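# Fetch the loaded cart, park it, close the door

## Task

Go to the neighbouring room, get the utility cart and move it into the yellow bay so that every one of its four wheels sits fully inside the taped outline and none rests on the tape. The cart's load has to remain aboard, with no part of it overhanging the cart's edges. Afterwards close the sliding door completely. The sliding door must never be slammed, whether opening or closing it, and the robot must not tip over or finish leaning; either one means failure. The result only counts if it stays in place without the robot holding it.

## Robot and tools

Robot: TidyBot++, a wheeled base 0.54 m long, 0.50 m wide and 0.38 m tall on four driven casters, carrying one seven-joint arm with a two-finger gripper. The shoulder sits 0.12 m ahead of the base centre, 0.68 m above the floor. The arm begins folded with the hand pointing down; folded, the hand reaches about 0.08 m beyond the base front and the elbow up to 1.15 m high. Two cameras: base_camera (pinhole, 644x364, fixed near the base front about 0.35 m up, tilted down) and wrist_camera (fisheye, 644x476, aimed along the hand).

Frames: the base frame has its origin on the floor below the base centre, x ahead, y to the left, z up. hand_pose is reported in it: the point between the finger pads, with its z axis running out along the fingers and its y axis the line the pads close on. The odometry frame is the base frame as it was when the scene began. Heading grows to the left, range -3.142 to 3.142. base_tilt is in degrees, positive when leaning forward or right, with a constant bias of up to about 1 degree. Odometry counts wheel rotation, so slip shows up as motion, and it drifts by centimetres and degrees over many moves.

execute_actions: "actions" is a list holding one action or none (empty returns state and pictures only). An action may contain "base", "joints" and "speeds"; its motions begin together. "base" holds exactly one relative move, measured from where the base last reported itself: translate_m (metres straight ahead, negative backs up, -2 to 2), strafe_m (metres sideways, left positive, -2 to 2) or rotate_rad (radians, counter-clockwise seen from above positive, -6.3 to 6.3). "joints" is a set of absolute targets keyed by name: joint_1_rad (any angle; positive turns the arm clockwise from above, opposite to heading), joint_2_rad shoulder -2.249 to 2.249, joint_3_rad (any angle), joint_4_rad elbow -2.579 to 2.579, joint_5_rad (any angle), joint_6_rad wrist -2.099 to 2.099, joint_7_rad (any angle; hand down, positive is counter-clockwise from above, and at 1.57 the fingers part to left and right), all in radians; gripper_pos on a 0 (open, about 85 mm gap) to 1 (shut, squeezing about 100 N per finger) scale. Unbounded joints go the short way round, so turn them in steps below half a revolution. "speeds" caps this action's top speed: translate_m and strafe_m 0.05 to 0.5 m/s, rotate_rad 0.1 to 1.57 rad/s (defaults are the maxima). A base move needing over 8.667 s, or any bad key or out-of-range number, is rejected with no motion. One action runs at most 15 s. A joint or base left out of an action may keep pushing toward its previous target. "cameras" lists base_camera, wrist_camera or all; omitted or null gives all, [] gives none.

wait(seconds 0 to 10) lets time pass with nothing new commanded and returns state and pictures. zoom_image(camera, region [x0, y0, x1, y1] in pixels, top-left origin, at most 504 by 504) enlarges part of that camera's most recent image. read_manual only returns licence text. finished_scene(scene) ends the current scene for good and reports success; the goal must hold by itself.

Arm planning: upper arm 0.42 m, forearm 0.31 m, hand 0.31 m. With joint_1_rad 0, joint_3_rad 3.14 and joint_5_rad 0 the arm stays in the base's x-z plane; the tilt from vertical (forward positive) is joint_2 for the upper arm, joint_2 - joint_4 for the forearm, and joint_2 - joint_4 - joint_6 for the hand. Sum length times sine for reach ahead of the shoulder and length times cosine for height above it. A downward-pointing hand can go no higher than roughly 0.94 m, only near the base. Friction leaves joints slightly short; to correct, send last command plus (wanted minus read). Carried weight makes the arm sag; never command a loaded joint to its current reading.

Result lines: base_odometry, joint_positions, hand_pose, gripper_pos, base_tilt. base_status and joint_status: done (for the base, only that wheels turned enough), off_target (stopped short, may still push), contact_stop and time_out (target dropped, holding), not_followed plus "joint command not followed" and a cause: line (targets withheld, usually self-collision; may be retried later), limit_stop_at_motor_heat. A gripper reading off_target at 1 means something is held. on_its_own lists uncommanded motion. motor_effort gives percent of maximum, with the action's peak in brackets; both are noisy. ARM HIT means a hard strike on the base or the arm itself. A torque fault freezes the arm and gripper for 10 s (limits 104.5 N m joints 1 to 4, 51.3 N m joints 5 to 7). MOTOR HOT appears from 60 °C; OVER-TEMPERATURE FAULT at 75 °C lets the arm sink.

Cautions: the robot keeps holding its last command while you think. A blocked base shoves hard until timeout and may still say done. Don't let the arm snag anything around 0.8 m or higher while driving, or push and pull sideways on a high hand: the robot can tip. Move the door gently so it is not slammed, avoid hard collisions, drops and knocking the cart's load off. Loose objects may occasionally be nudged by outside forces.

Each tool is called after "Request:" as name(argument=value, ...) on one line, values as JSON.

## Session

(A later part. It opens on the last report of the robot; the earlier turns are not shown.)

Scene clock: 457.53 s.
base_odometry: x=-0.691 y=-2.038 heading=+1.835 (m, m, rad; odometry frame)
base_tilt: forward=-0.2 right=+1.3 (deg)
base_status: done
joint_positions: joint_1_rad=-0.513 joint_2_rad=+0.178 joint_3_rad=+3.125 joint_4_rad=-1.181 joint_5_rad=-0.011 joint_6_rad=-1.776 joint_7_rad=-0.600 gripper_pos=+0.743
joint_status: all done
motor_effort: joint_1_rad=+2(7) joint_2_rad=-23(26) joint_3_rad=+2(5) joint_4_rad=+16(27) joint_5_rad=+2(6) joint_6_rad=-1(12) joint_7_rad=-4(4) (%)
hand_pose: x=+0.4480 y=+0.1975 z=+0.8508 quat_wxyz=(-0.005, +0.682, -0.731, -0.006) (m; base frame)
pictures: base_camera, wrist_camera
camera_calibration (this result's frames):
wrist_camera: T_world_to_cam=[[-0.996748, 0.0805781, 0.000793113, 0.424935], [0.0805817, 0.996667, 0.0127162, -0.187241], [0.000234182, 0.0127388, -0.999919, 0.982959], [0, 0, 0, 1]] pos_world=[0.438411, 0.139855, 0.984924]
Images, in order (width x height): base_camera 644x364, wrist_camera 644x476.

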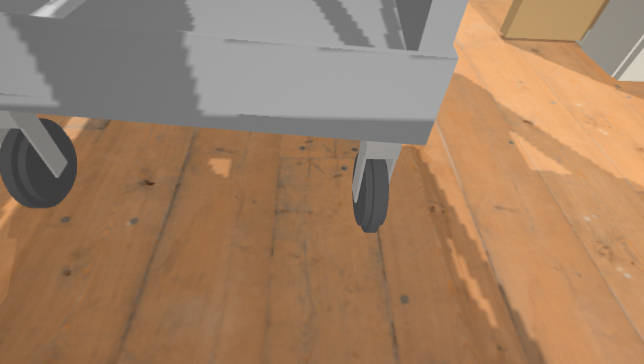

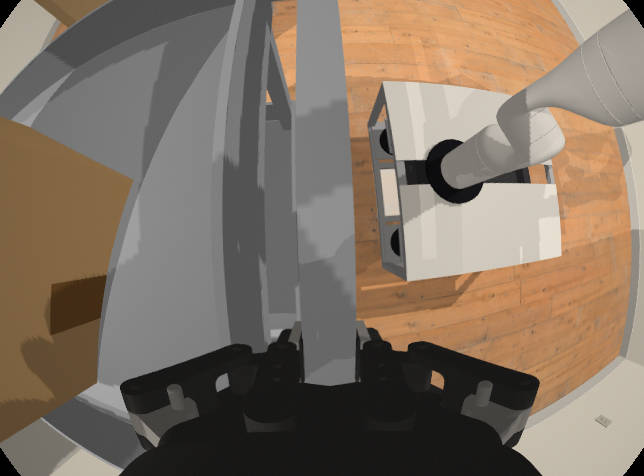

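Request:
execute_actions(actions=[{"base":{"translate_m":0.3},"joints":{"joint_7_rad":-0.68},"speeds":{"translate_m":0.3}}])

Scene clock: 476.90 s.
base_odometry: x=-0.769 y=-1.748 heading=+1.835 (m, m, rad; odometry frame)
base_tilt: forward=+0.0 right=+1.2 (deg)
base_status: done
joint_positions: joint_1_rad=-0.533 joint_2_rad=+0.182 joint_3_rad=+3.110 joint_4_rad=-1.176 joint_5_rad=-0.031 joint_6_rad=-1.758 joint_7_rad=-0.660 gripper_pos=+0.743
joint_status: all done
motor_effort: joint_1_rad=+6(12) joint_2_rad=-24(26) joint_3_rad=+5(10) joint_4_rad=+15(27) joint_5_rad=+3(9) joint_6_rad=-2(12) joint_7_rad=-7(7) (%)
hand_pose: x=+0.4443 y=+0.2173 z=+0.8510 quat_wxyz=(-0.016, +0.674, -0.738, -0.016) (m; base frame)
pictures: base_camera, wrist_camera
camera_calibration (this result's frames):
wrist_camera: T_world_to_cam=[[-0.994711, 0.10271, 0.000494078, 0.414217], [0.10264, 0.993839, 0.0418275, -0.240639], [0.00380506, 0.041657, -0.999125, 0.974376], [0, 0, 0, 1]] pos_world=[0.433018, 0.156022, 0.983384]
Images, in order (width x height): base_camera 644x364, wrist_camera 644x476.

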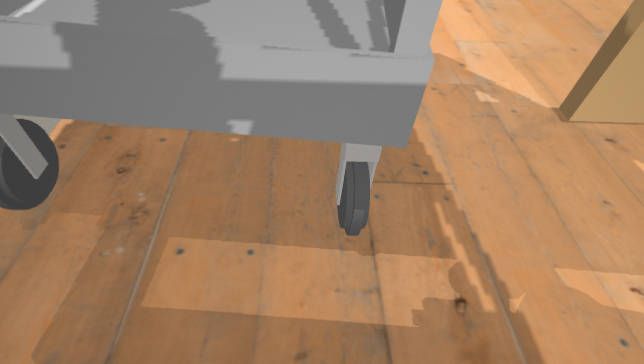

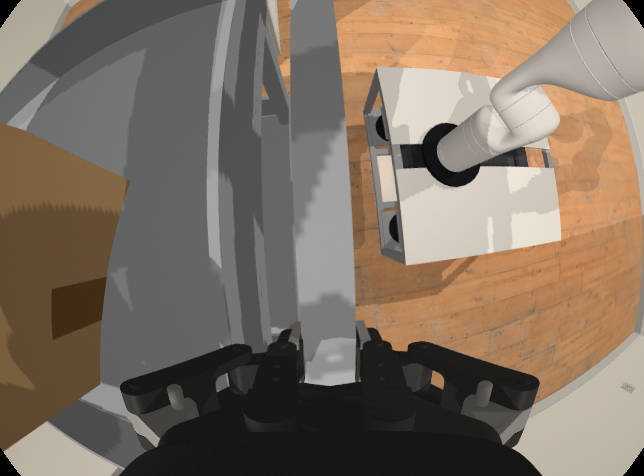

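Request:
execute_actions(actions=[{"base":{"translate_m":0.27},"joints":{"joint_1_rad":-0.44,"joint_7_rad":-0.41},"speeds":{"translate_m":0.2}}])

Scene clock: 505.03 s.
base_odometry: x=-0.839 y=-1.487 heading=+1.834 (m, m, rad; odometry frame)
base_tilt: forward=-0.2 right=+1.3 (deg)
base_status: done
joint_positions: joint_1_rad=-0.446 joint_2_rad=+0.176 joint_3_rad=+3.132 joint_4_rad=-1.183 joint_5_rad=-0.028 joint_6_rad=-1.778 joint_7_rad=-0.418 gripper_pos=+0.743
joint_status: all done
motor_effort: joint_1_rad=+1(11) joint_2_rad=-23(25) joint_3_rad=+1(9) joint_4_rad=+16(27) joint_5_rad=+0(11) joint_6_rad=-1(13) joint_7_rad=-3(9) (%)
hand_pose: x=+0.4581 y=+0.1765 z=+0.8510 quat_wxyz=(-0.007, +0.722, -0.692, -0.013) (m; base frame)
pictures: base_camera, wrist_camera
camera_calibration (this result's frames):
wrist_camera: T_world_to_cam=[[-0.999506, -0.0307841, 0.00634447, 0.45284], [-0.0306127, 0.999205, 0.0255382, -0.127551], [-0.00712559, 0.0253313, -0.999654, 0.984331], [0, 0, 0, 1]] pos_world=[0.455726, 0.116455, 0.984374]
Images, in order (width x height): base_camera 644x364, wrist_camera 644x476.

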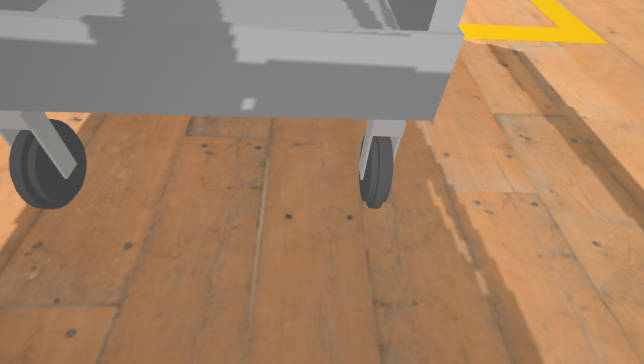

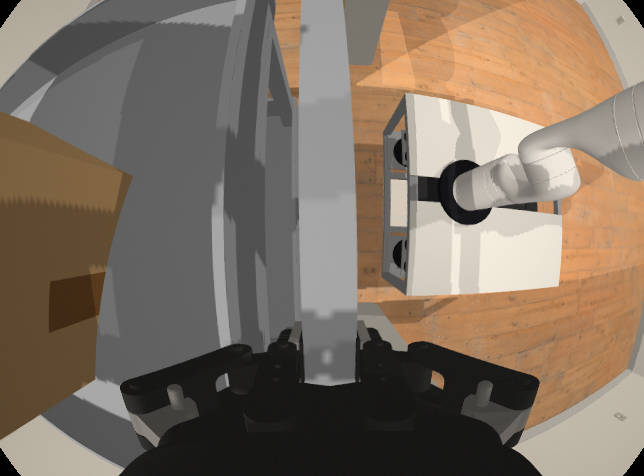

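Request:
execute_actions(actions=[{"base":{"translate_m":0.42},"joints":{"joint_1_rad":-0.62,"joint_2_rad":0.275,"joint_4_rad":-1.05,"joint_6_rad":-1.79,"joint_7_rad":-0.77},"speeds":{"translate_m":0.25}}])

Scene clock: 531.97 s.
base_odometry: x=-0.948 y=-1.081 heading=+1.834 (m, m, rad; odometry frame)
base_tilt: forward=-0.1 right=+1.2 (deg)
base_status: done
joint_positions: joint_1_rad=-0.637 joint_2_rad=+0.281 joint_3_rad=+3.122 joint_4_rad=-1.045 joint_5_rad=-0.028 joint_6_rad=-1.792 joint_7_rad=-0.763 gripper_pos=+0.743
joint_status: all done
motor_effort: joint_1_rad=+3(10) joint_2_rad=-26(29) joint_3_rad=+2(7) joint_4_rad=+15(28) joint_5_rad=+1(8) joint_6_rad=-1(12) joint_7_rad=-5(5) (%)
hand_pose: x=+0.4533 y=+0.2684 z=+0.8512 quat_wxyz=(-0.013, +0.671, -0.742, -0.015) (m; base frame)
pictures: base_camera, wrist_camera
camera_calibration (this result's frames):
wrist_camera: T_world_to_cam=[[-0.99366, 0.112342, 0.00430349, 0.411563], [0.112424, 0.992968, 0.0370872, -0.292536], [-0.000106778, 0.0373359, -0.999303, 0.975528], [0, 0, 0, 1]] pos_world=[0.441946, 0.20782, 0.983926]
Images, in order (width x height): base_camera 644x364, wrist_camera 644x476.

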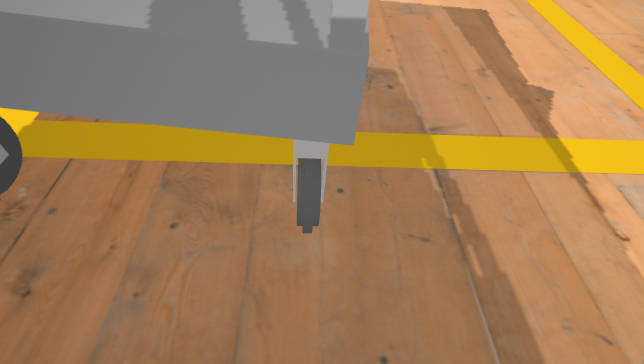

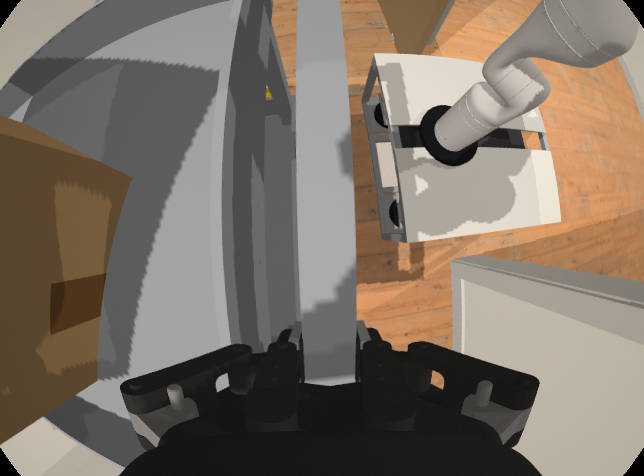

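Request:
execute_actions(actions=[{"base":{"strafe_m":0.07},"joints":{"joint_1_rad":-0.68,"joint_2_rad":0.415,"joint_4_rad":-0.84,"joint_6_rad":-1.865,"joint_7_rad":-0.93},"speeds":{"strafe_m":0.15}}])

Scene clock: 564.97 s.
base_odometry: x=-1.016 y=-1.099 heading=+1.834 (m, m, rad; odometry frame)
base_tilt: forward=-0.2 right=+1.3 (deg)
base_status: done
joint_positions: joint_1_rad=-0.660 joint_2_rad=+0.414 joint_3_rad=+3.136 joint_4_rad=-0.847 joint_5_rad=-0.020 joint_6_rad=-1.843 joint_7_rad=-0.914 gripper_pos=+0.743
joint_status: all done
motor_effort: joint_1_rad=-2(4) joint_2_rad=-30(31) joint_3_rad=-1(3) joint_4_rad=+17(22) joint_5_rad=+1(2) joint_6_rad=+2(9) joint_7_rad=+1(4) (%)
hand_pose: x=+0.4926 y=+0.3016 z=+0.8515 quat_wxyz=(-0.018, +0.616, -0.788, -0.011) (m; base frame)
pictures: base_camera, wrist_camera
camera_calibration (this result's frames):
wrist_camera: T_world_to_cam=[[-0.967353, 0.253347, -0.00652989, 0.400679], [0.252901, 0.966675, 0.0397541, -0.393522], [0.0163839, 0.0368048, -0.999188, 0.966539], [0, 0, 0, 1]] pos_world=[0.471284, 0.243324, 0.984015]
Images, in order (width x height): base_camera 644x364, wrist_camera 644x476.

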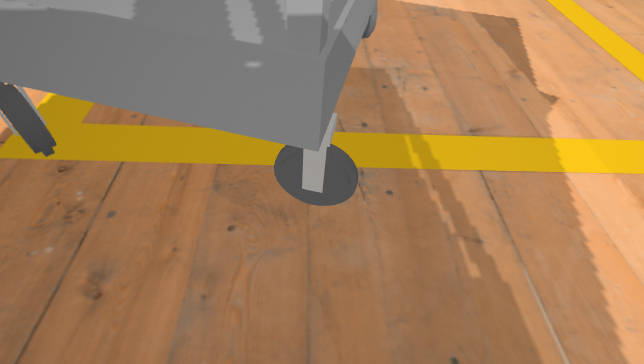

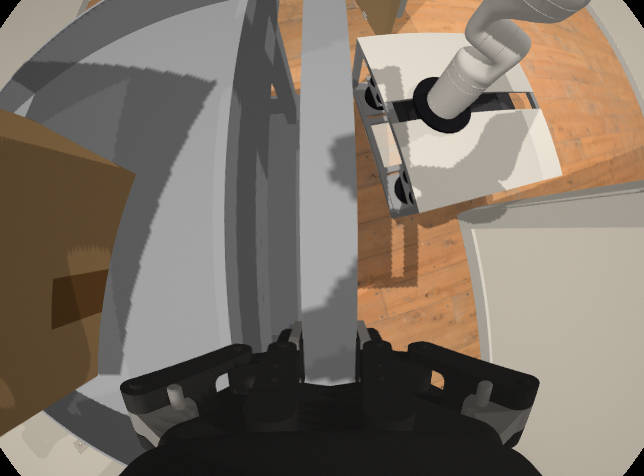

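Request:
execute_actions(actions=[{"base":{"translate_m":0.4},"joints":{"joint_7_rad":-1.03},"speeds":{"translate_m":0.25}}])

Scene clock: 572.67 s.
base_odometry: x=-1.121 y=-0.712 heading=+1.834 (m, m, rad; odometry frame)
base_tilt: forward=-0.1 right=+1.3 (deg)
base_status: done
joint_positions: joint_1_rad=-0.685 joint_2_rad=+0.422 joint_3_rad=+3.129 joint_4_rad=-0.835 joint_5_rad=-0.022 joint_6_rad=-1.861 joint_7_rad=-1.035 gripper_pos=+0.743
joint_status: all done
motor_effort: joint_1_rad=+0(14) joint_2_rad=-31(32) joint_3_rad=+0(7) joint_4_rad=+15(22) joint_5_rad=-1(8) joint_6_rad=-3(8) joint_7_rad=-3(9) (%)
hand_pose: x=+0.4815 y=+0.3123 z=+0.8517 quat_wxyz=(-0.011, +0.580, -0.814, -0.014) (m; base frame)
pictures: base_camera, wrist_camera
camera_calibration (this result's frames):
wrist_camera: T_world_to_cam=[[-0.941366, 0.33728, 0.00846458, 0.335747], [0.337377, 0.940861, 0.0309322, -0.426102], [0.0024688, 0.0319742, -0.999486, 0.974948], [0, 0, 0, 1]] pos_world=[0.457411, 0.256489, 0.984784]
Images, in order (width x height): base_camera 644x364, wrist_camera 644x476.

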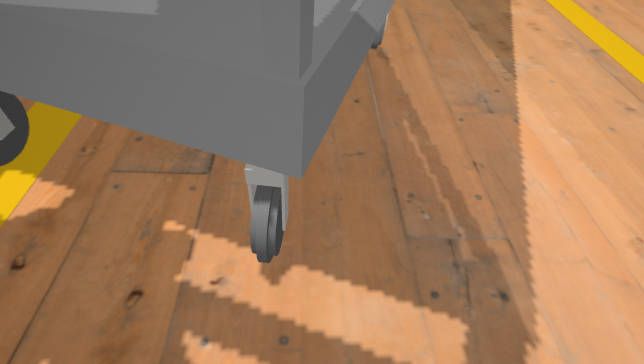

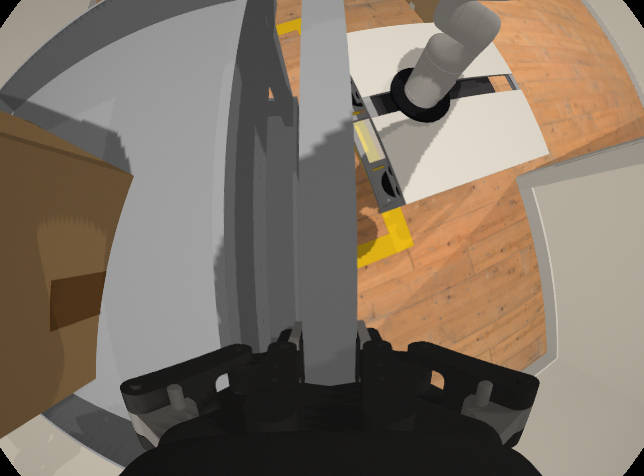

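Request:
zoom_image(camera="base_camera", region=[320, 0, 440, 90])

Region (320, 0, 440, 90) of base_camera's 644x364 image, scaled by 4.200; it fills the top 378 rows of this view, and the rest is white.

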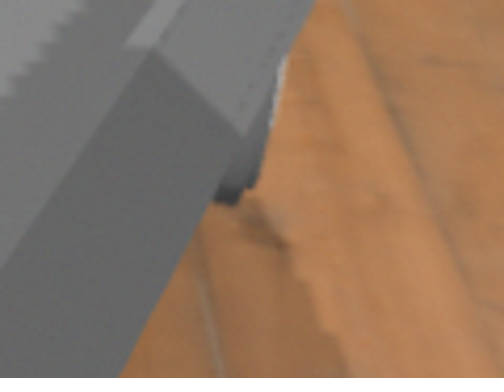

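Request:
execute_actions(actions=[{"base":{"strafe_m":-0.25},"joints":{"joint_7_rad":-0.8},"speeds":{"strafe_m":0.15}}])

Scene clock: 615.83 s.
base_odometry: x=-0.879 y=-0.647 heading=+1.834 (m, m, rad; odometry frame)
base_tilt: forward=-0.2 right=+1.2 (deg)
base_status: done
joint_positions: joint_1_rad=-0.720 joint_2_rad=+0.420 joint_3_rad=+3.113 joint_4_rad=-0.839 joint_5_rad=-0.022 joint_6_rad=-1.850 joint_7_rad=-0.756 gripper_pos=+0.743
joint_status: all done
motor_effort: joint_1_rad=+8(10) joint_2_rad=-32(34) joint_3_rad=+6(7) joint_4_rad=+15(20) joint_5_rad=+4(6) joint_6_rad=-3(8) joint_7_rad=-9(13) (%)
hand_pose: x=+0.4679 y=+0.3305 z=+0.8516 quat_wxyz=(-0.017, +0.705, -0.708, -0.016) (m; base frame)
pictures: base_camera, wrist_camera
camera_calibration (this result's frames):
wrist_camera: T_world_to_cam=[[-0.999863, 0.0162988, -0.00305419, 0.460041], [0.0161512, 0.99893, 0.043339, -0.318121], [0.0037573, 0.0432837, -0.999056, 0.969643], [0, 0, 0, 1]] pos_world=[0.461472, 0.268312, 0.983919]
Images, in order (width x height): base_camera 644x364, wrist_camera 644x476.

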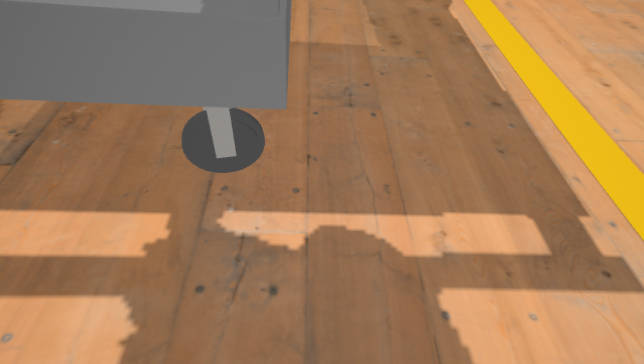

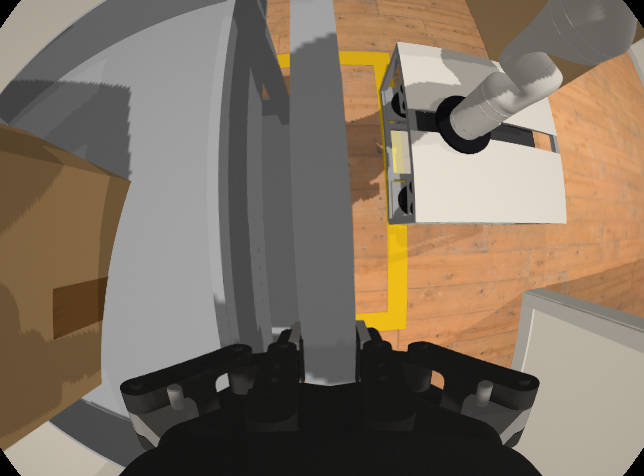

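Request:
execute_actions(actions=[{"joints":{"joint_7_rad":-0.66,"gripper_pos":0.45}}], cameras=["wrist_camera"])

Scene clock: 644.50 s.
base_odometry: x=-0.879 y=-0.647 heading=+1.834 (m, m, rad; odometry frame)
base_tilt: forward=-0.1 right=+1.3 (deg)
base_status: not commanded
joint_positions: joint_1_rad=-0.693 joint_2_rad=+0.418 joint_3_rad=+3.130 joint_4_rad=-0.842 joint_5_rad=-0.022 joint_6_rad=-1.855 joint_7_rad=-0.688 gripper_pos=+0.450
joint_status: all done
motor_effort: joint_1_rad=+2(7) joint_2_rad=-28(32) joint_3_rad=+1(5) joint_4_rad=+17(20) joint_5_rad=+1(7) joint_6_rad=+2(7) joint_7_rad=+0(9) (%)
hand_pose: x=+0.4788 y=+0.3148 z=+0.8515 quat_wxyz=(-0.014, +0.715, -0.699, -0.012) (m; base frame)
pictures: wrist_camera
camera_calibration (this result's frames):
wrist_camera: T_world_to_cam=[[-0.999939, -0.00972175, -0.00528829, 0.481319], [-0.00989834, 0.999357, 0.0344607, -0.282651], [0.00494987, 0.0345109, -0.999392, 0.972633], [0, 0, 0, 1]] pos_world=[0.473678, 0.253582, 0.984327]
Images, in order (width x height): wrist_camera 644x476.

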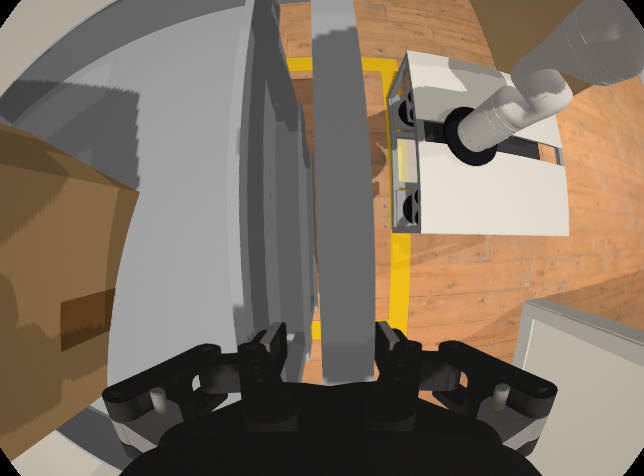

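Request:
execute_actions(actions=[])

Scene clock: 676.53 s.
base_odometry: x=-0.879 y=-0.647 heading=+1.834 (m, m, rad; odometry frame)
base_tilt: forward=-0.1 right=+1.2 (deg)
base_status: not commanded
joint_positions: joint_1_rad=-0.693 joint_2_rad=+0.418 joint_3_rad=+3.130 joint_4_rad=-0.842 joint_5_rad=-0.022 joint_6_rad=-1.855 joint_7_rad=-0.688 gripper_pos=+0.450
joint_status: all done
motor_effort: joint_1_rad=+3(7) joint_2_rad=-29(32) joint_3_rad=+1(5) joint_4_rad=+17(20) joint_5_rad=+1(7) joint_6_rad=+2(7) joint_7_rad=+0(9) (%)
hand_pose: x=+0.4788 y=+0.3148 z=+0.8515 quat_wxyz=(-0.014, +0.715, -0.699, -0.012) (m; base frame)
pictures: base_camera, wrist_camera
camera_calibration (this result's frames):
wrist_camera: T_world_to_cam=[[-0.999939, -0.00972143, -0.00528843, 0.481319], [-0.00989803, 0.999357, 0.0344608, -0.282651], [0.00495002, 0.034511, -0.999392, 0.972633], [0, 0, 0, 1]] pos_world=[0.473678, 0.253582, 0.984327]
Images, in order (width x height): base_camera 644x364, wrist_camera 644x476.

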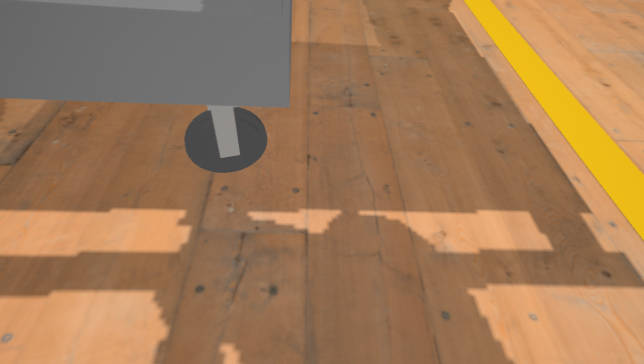

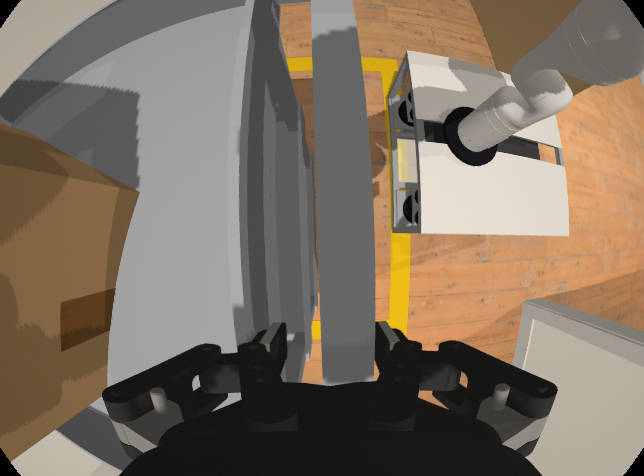

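Request:
execute_actions(actions=[{"joints": {"joint_2_rad": 0.475, "joint_4_rad": -0.55, "joint_6_rad": -2.095}}], cameras=["wrist_camera"])

Scene clock: 693.50 s.
base_odometry: x=-0.879 y=-0.647 heading=+1.834 (m, m, rad; odometry frame)
base_tilt: forward=-0.1 right=+1.3 (deg)
base_status: not commanded
joint_positions: joint_1_rad=-0.691 joint_2_rad=+0.459 joint_3_rad=+3.130 joint_4_rad=-0.561 joint_5_rad=-0.022 joint_6_rad=-2.056 joint_7_rad=-0.688 gripper_pos=+0.450
joint_status: all done
joint sent to its limit — the command would take joint_6_rad past its lower limit, so that joint was sent only as far as its limit.
motor_effort: joint_1_rad=+0(3) joint_2_rad=-29(31) joint_3_rad=+0(1) joint_4_rad=+15(19) joint_5_rad=-1(1) joint_6_rad=+1(3) joint_7_rad=-1(0) (%)
hand_pose: x=+0.4775 y=+0.3110 z=+0.9134 quat_wxyz=(-0.034, +0.715, -0.698, -0.009) (m; base frame)
pictures: wrist_camera
camera_calibration (this result's frames):
wrist_camera: T_world_to_cam=[[-0.999239, -0.0106978, -0.037521, 0.509738], [-0.0129117, 0.998159, 0.0592652, -0.30192], [0.036818, 0.0597045, -0.997537, 1.00989], [0, 0, 0, 1]] pos_world=[0.468269, 0.246522, 1.04442]
Images, in order (width x height): wrist_camera 644x476.

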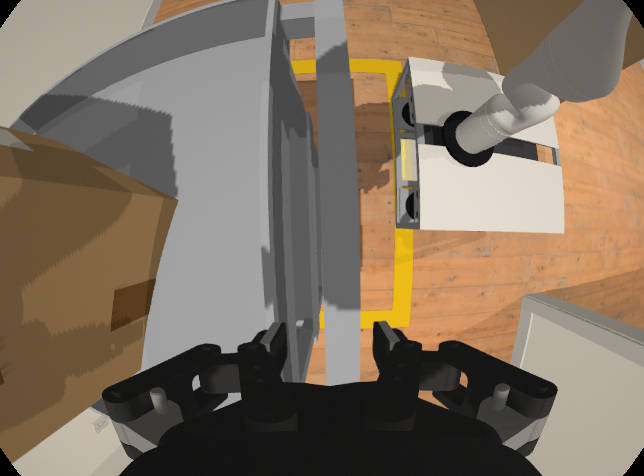

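Request:
execute_actions(actions=[{"base": {"strafe_m": -0.31}, "joints": {"joint_1_rad": -3.13, "joint_2_rad": -0.7, "joint_3_rad": 3.14, "joint_4_rad": -2.175, "joint_5_rad": 0, "joint_6_rad": -0.07, "joint_7_rad": 1.59, "gripper_pos": 0}}])

Scene clock: 719.10 s.
base_odometry: x=-0.580 y=-0.566 heading=+1.834 (m, m, rad; odometry frame)
base_tilt: forward=-0.1 right=+1.3 (deg)
base_status: done
joint_positions: joint_1_rad=-3.119 joint_2_rad=-0.688 joint_3_rad=+3.131 joint_4_rad=-2.162 joint_5_rad=-0.022 joint_6_rad=-0.105 joint_7_rad=+1.562 gripper_pos=+0.000
joint_status: all done
motor_effort: joint_1_rad=+0(2) joint_2_rad=+1(32) joint_3_rad=+1(2) joint_4_rad=+23(23) joint_5_rad=-1(2) joint_6_rad=+9(8) joint_7_rad=+0(0) (%)
hand_pose: x=-0.2381 y=+0.0007 z=+1.0344 quat_wxyz=(-0.704, +0.013, +0.710, -0.004) (m; base frame)
pictures: base_camera, wrist_camera
camera_calibration (this result's frames):
wrist_camera: T_world_to_cam=[[0.010639, 0.999289, -0.0361819, 0.0342694], [0.00600919, -0.0362472, -0.999325, 1.09162], [-0.999925, 0.0104144, -0.00639055, -0.0965845], [0, 0, 0, 1]] pos_world=[-0.103502, 0.00632908, 1.09151]
Images, in order (width x height): base_camera 644x364, wrist_camera 644x476.

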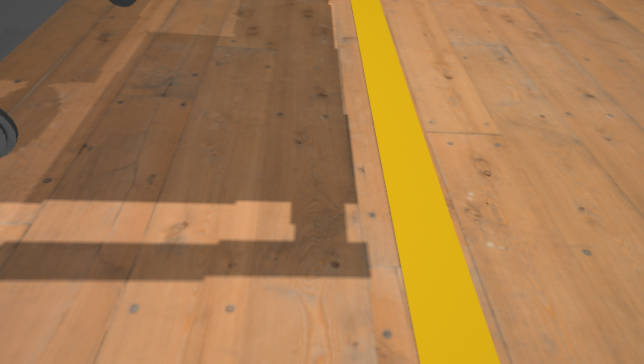

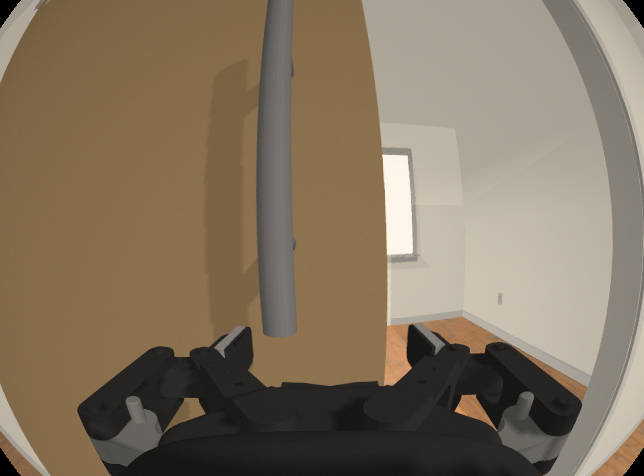

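Request:
execute_actions(actions=[{"base": {"strafe_m": -0.022}, "joints": {"joint_2_rad": -0.51, "joint_4_rad": -1.985}}], cameras=["wrist_camera"])

Scene clock: 733.40 s.
base_odometry: x=-0.559 y=-0.560 heading=+1.835 (m, m, rad; odometry frame)
base_tilt: forward=-0.1 right=+1.3 (deg)
base_status: done
joint_positions: joint_1_rad=-3.119 joint_2_rad=-0.515 joint_3_rad=+3.134 joint_4_rad=-1.995 joint_5_rad=-0.022 joint_6_rad=-0.104 joint_7_rad=+1.562 gripper_pos=+0.000
joint_status: all done
motor_effort: joint_1_rad=+0(0) joint_2_rad=-4(5) joint_3_rad=+1(2) joint_4_rad=+23(24) joint_5_rad=-1(1) joint_6_rad=+9(10) joint_7_rad=+0(1) (%)
hand_pose: x=-0.2980 y=+0.0033 z=+1.0727 quat_wxyz=(-0.703, +0.015, +0.711, -0.005) (m; base frame)
pictures: wrist_camera
camera_calibration (this result's frames):
wrist_camera: T_world_to_cam=[[0.0125892, 0.999145, -0.0393707, 0.0377085], [0.00972343, -0.0394943, -0.999172, 1.13131], [-0.999873, 0.0121959, -0.0102123, -0.152199], [0, 0, 0, 1]] pos_world=[-0.163655, 0.00886005, 1.1303]
Images, in order (width x height): wrist_camera 644x476.

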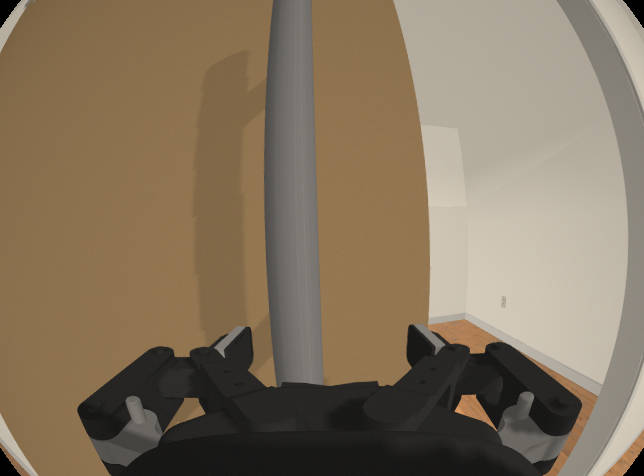

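Request:
execute_actions(actions=[{"base": {"strafe_m": 0.64}, "joints": {"gripper_pos": 0.6}, "speeds": {"strafe_m": 0.25}}])

Scene clock: 742.70 s.
base_odometry: x=-1.177 y=-0.727 heading=+1.834 (m, m, rad; odometry frame)
base_tilt: forward=-0.3 right=+1.2 (deg)
base_status: done
joint_positions: joint_1_rad=-3.138 joint_2_rad=-0.507 joint_3_rad=+3.138 joint_4_rad=-1.989 joint_5_rad=-0.022 joint_6_rad=-0.095 joint_7_rad=+1.562 gripper_pos=+0.600
joint_status: all done
motor_effort: joint_1_rad=+0(17) joint_2_rad=-4(7) joint_3_rad=+0(23) joint_4_rad=+22(27) joint_5_rad=-1(2) joint_6_rad=+10(13) joint_7_rad=+0(0) (%)
hand_pose: x=-0.3012 y=-0.0023 z=+1.0752 quat_wxyz=(-0.704, +0.010, +0.710, -0.011) (m; base frame)
pictures: base_camera, wrist_camera
camera_calibration (this result's frames):
wrist_camera: T_world_to_cam=[[-0.00285449, 0.99914, -0.0413618, 0.0409137], [0.00483429, -0.0413477, -0.999133, 1.1321], [-0.999984, -0.00305198, -0.00471211, -0.161304], [0, 0, 0, 1]] pos_world=[-0.166658, 0.00543904, 1.13205]
Images, in order (width x height): base_camera 644x364, wrist_camera 644x476.

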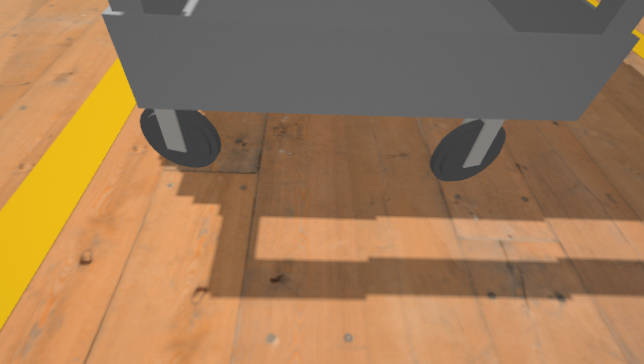

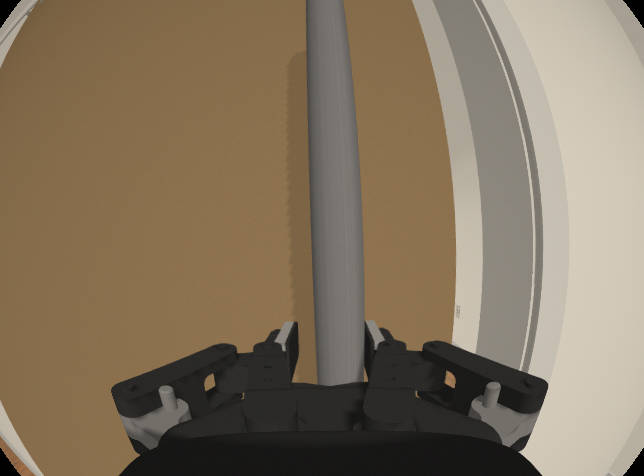

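Request:
execute_actions(actions=[{"base": {"strafe_m": 0.25}, "speeds": {"strafe_m": 0.07}}])

Scene clock: 758.50 s.
base_odometry: x=-1.418 y=-0.792 heading=+1.835 (m, m, rad; odometry frame)
base_tilt: forward=-0.2 right=+1.3 (deg)
base_status: done
joint_positions: joint_1_rad=-3.174 joint_2_rad=-0.505 joint_3_rad=+3.089 joint_4_rad=-1.987 joint_5_rad=-0.022 joint_6_rad=-0.094 joint_7_rad=+1.562 gripper_pos=+0.600
joint_status: not commanded
motor_effort: joint_1_rad=+6(11) joint_2_rad=-5(8) joint_3_rad=+9(13) joint_4_rad=+23(24) joint_5_rad=+1(1) joint_6_rad=+10(11) joint_7_rad=+0(1) (%)
hand_pose: x=-0.2993 y=-0.0452 z=+1.0753 quat_wxyz=(-0.704, -0.027, +0.709, -0.030) (m; base frame)
pictures: base_camera, wrist_camera
camera_calibration (this result's frames):
wrist_camera: T_world_to_cam=[[-0.0825786, 0.996429, -0.0176184, 0.0342293], [0.00542097, -0.0172294, -0.999837, 1.1325], [-0.99657, -0.0826606, -0.00397883, -0.162892], [0, 0, 0, 1]] pos_world=[-0.165646, -0.0280595, 1.13228]
Images, in order (width x height): base_camera 644x364, wrist_camera 644x476.

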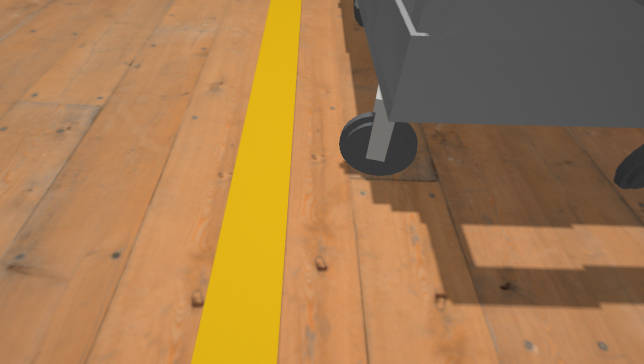

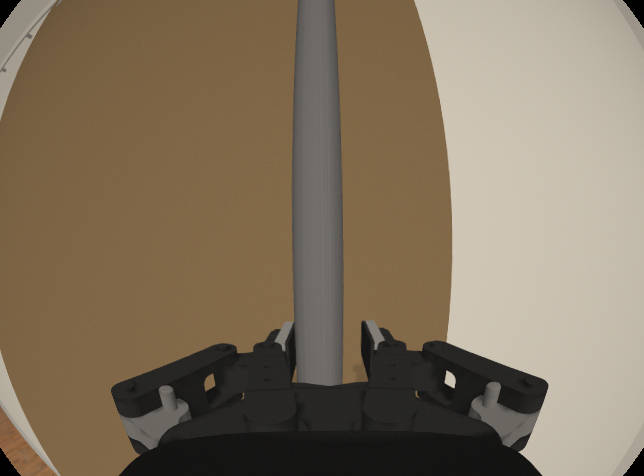

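Request:
execute_actions(actions=[{"base": {"strafe_m": 0.045}, "speeds": {"strafe_m": 0.05}}], cameras=["wrist_camera"])

Scene clock: 765.03 s.
base_odometry: x=-1.462 y=-0.804 heading=+1.835 (m, m, rad; odometry frame)
base_tilt: forward=-0.1 right=+1.2 (deg)
base_status: done
joint_positions: joint_1_rad=-3.212 joint_2_rad=-0.504 joint_3_rad=+3.041 joint_4_rad=-1.987 joint_5_rad=-0.022 joint_6_rad=-0.094 joint_7_rad=+1.562 gripper_pos=+0.600
joint_status: not commanded
motor_effort: joint_1_rad=+15(18) joint_2_rad=-6(8) joint_3_rad=+19(22) joint_4_rad=+21(23) joint_5_rad=+2(2) joint_6_rad=+8(10) joint_7_rad=+0(1) (%)
hand_pose: x=-0.2932 y=-0.0877 z=+1.0743 quat_wxyz=(-0.703, -0.063, +0.707, -0.050) (m; base frame)
pictures: wrist_camera
camera_calibration (this result's frames):
wrist_camera: T_world_to_cam=[[-0.162134, 0.986753, 0.00564033, 0.0278766], [0.0042883, 0.0064205, -0.99997, 1.13258], [-0.986759, -0.162105, -0.00527248, -0.163018], [0, 0, 0, 1]] pos_world=[-0.161196, -0.061205, 1.13152]
Images, in order (width x height): wrist_camera 644x476.

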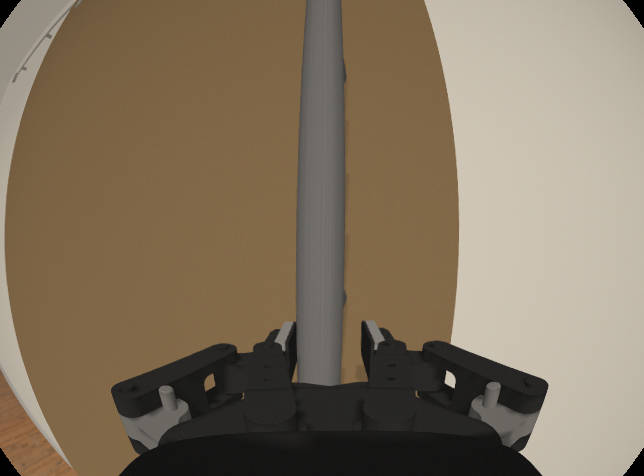

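Request:
execute_actions(actions=[{"base": {"strafe_m": -0.07}, "joints": {"gripper_pos": 0}, "speeds": {"strafe_m": 0.15}}], cameras=["wrist_camera"])

Scene clock: 772.93 s.
base_odometry: x=-1.394 y=-0.785 heading=+1.835 (m, m, rad; odometry frame)
base_tilt: forward=-0.1 right=+1.2 (deg)
base_status: done
joint_positions: joint_1_rad=-3.135 joint_2_rad=-0.506 joint_3_rad=+3.135 joint_4_rad=-1.988 joint_5_rad=-0.022 joint_6_rad=-0.094 joint_7_rad=+1.562 gripper_pos=+0.000
joint_status: all done
motor_effort: joint_1_rad=+1(14) joint_2_rad=-3(8) joint_3_rad=+1(18) joint_4_rad=+23(25) joint_5_rad=-1(2) joint_6_rad=+9(12) joint_7_rad=+0(0) (%)
hand_pose: x=-0.3015 y=-0.0027 z=+1.0762 quat_wxyz=(-0.705, +0.010, +0.709, -0.010) (m; base frame)
pictures: wrist_camera
camera_calibration (this result's frames):
wrist_camera: T_world_to_cam=[[-0.00257783, 0.999191, -0.0401266, 0.0400456], [0.00278014, -0.0401194, -0.999191, 1.13254], [-0.999993, -0.0026873, -0.00267447, -0.163784], [0, 0, 0, 1]] pos_world=[-0.166829, 0.00498354, 1.1328]
Images, in order (width x height): wrist_camera 644x476.

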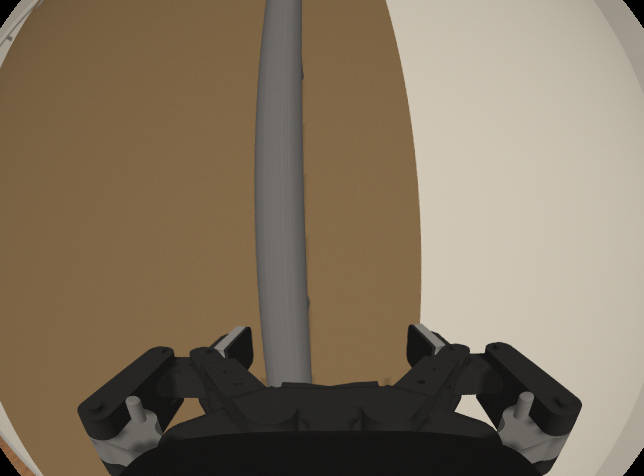

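Request:
execute_actions(actions=[{"joints": {"joint_2_rad": -0.72, "joint_4_rad": -2.15}}], cameras=[])

Request:
execute_actions(actions=[{"joints": {"joint_1_rad": 0.5, "joint_6_rad": -0.4}}])

Scene clock: 789.27 s.
base_odometry: x=-1.394 y=-0.785 heading=+1.835 (m, m, rad; odometry frame)
base_tilt: forward=-0.1 right=+1.3 (deg)
base_status: not commanded
joint_positions: joint_1_rad=-3.135 joint_2_rad=-0.716 joint_3_rad=+3.135 joint_4_rad=-2.137 joint_5_rad=-0.022 joint_6_rad=-0.094 joint_7_rad=+1.562 gripper_pos=+0.000
joint_status: all done
motor_effort: joint_1_rad=+0(0) joint_2_rad=+2(5) joint_3_rad=+1(0) joint_4_rad=+23(23) joint_5_rad=-1(1) joint_6_rad=+9(9) joint_7_rad=+0(0) (%)
hand_pose: x=-0.2263 y=-0.0029 z=+1.0636 quat_wxyz=(-0.727, +0.009, +0.687, -0.010) (m; base frame)
pictures: none
No camera images: the call's "cameras" was empty. Leave "cameras" out to get every camera's image.

Scene clock: 792.83 s.
base_odometry: x=-1.394 y=-0.785 heading=+1.835 (m, m, rad; odometry frame)
base_tilt: forward=-0.1 right=+1.2 (deg)
base_status: not commanded
joint_positions: joint_1_rad=-5.772 joint_2_rad=-0.716 joint_3_rad=+3.135 joint_4_rad=-2.137 joint_5_rad=-0.022 joint_6_rad=-0.364 joint_7_rad=+1.562 gripper_pos=+0.000
joint_status: all done
motor_effort: joint_1_rad=-1(0) joint_2_rad=+2(3) joint_3_rad=+1(1) joint_4_rad=+23(22) joint_5_rad=-1(1) joint_6_rad=+9(9) joint_7_rad=+1(0) (%)
hand_pose: x=+0.4176 y=-0.1600 z=+0.9801 quat_wxyz=(-0.147, -0.752, +0.203, -0.610) (m; base frame)
pictures: base_camera, wrist_camera
camera_calibration (this result's frames):
wrist_camera: T_world_to_cam=[[-0.484259, -0.874063, -0.0388266, 0.0954127], [-0.165013, 0.134823, -0.977033, 1.1046], [0.859223, -0.46673, -0.209521, -0.0932003], [0, 0, 0, 1]] pos_world=[0.308557, -0.109028, 1.06341]
Images, in order (width x height): base_camera 644x364, wrist_camera 644x476.

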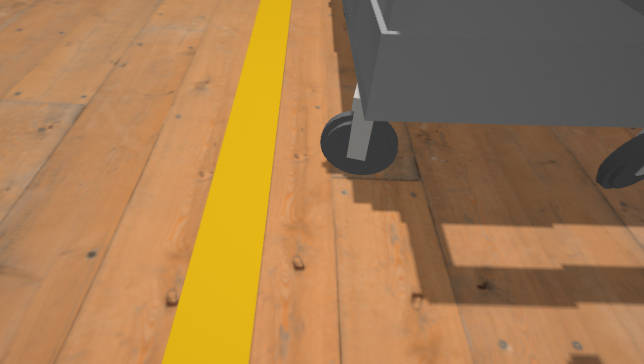

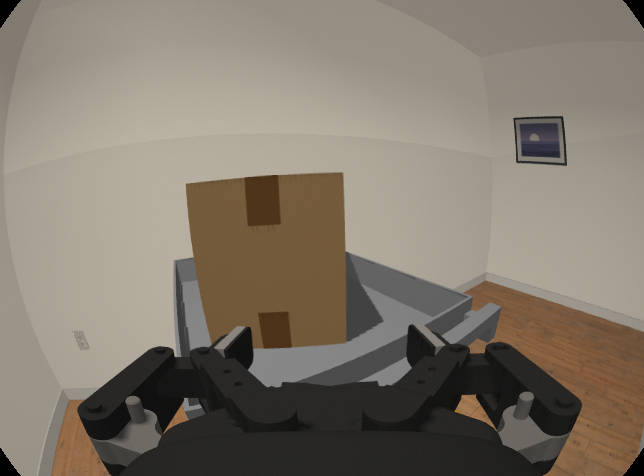

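Request:
finished_scene(scene=2)

The scene is finished: the task was done.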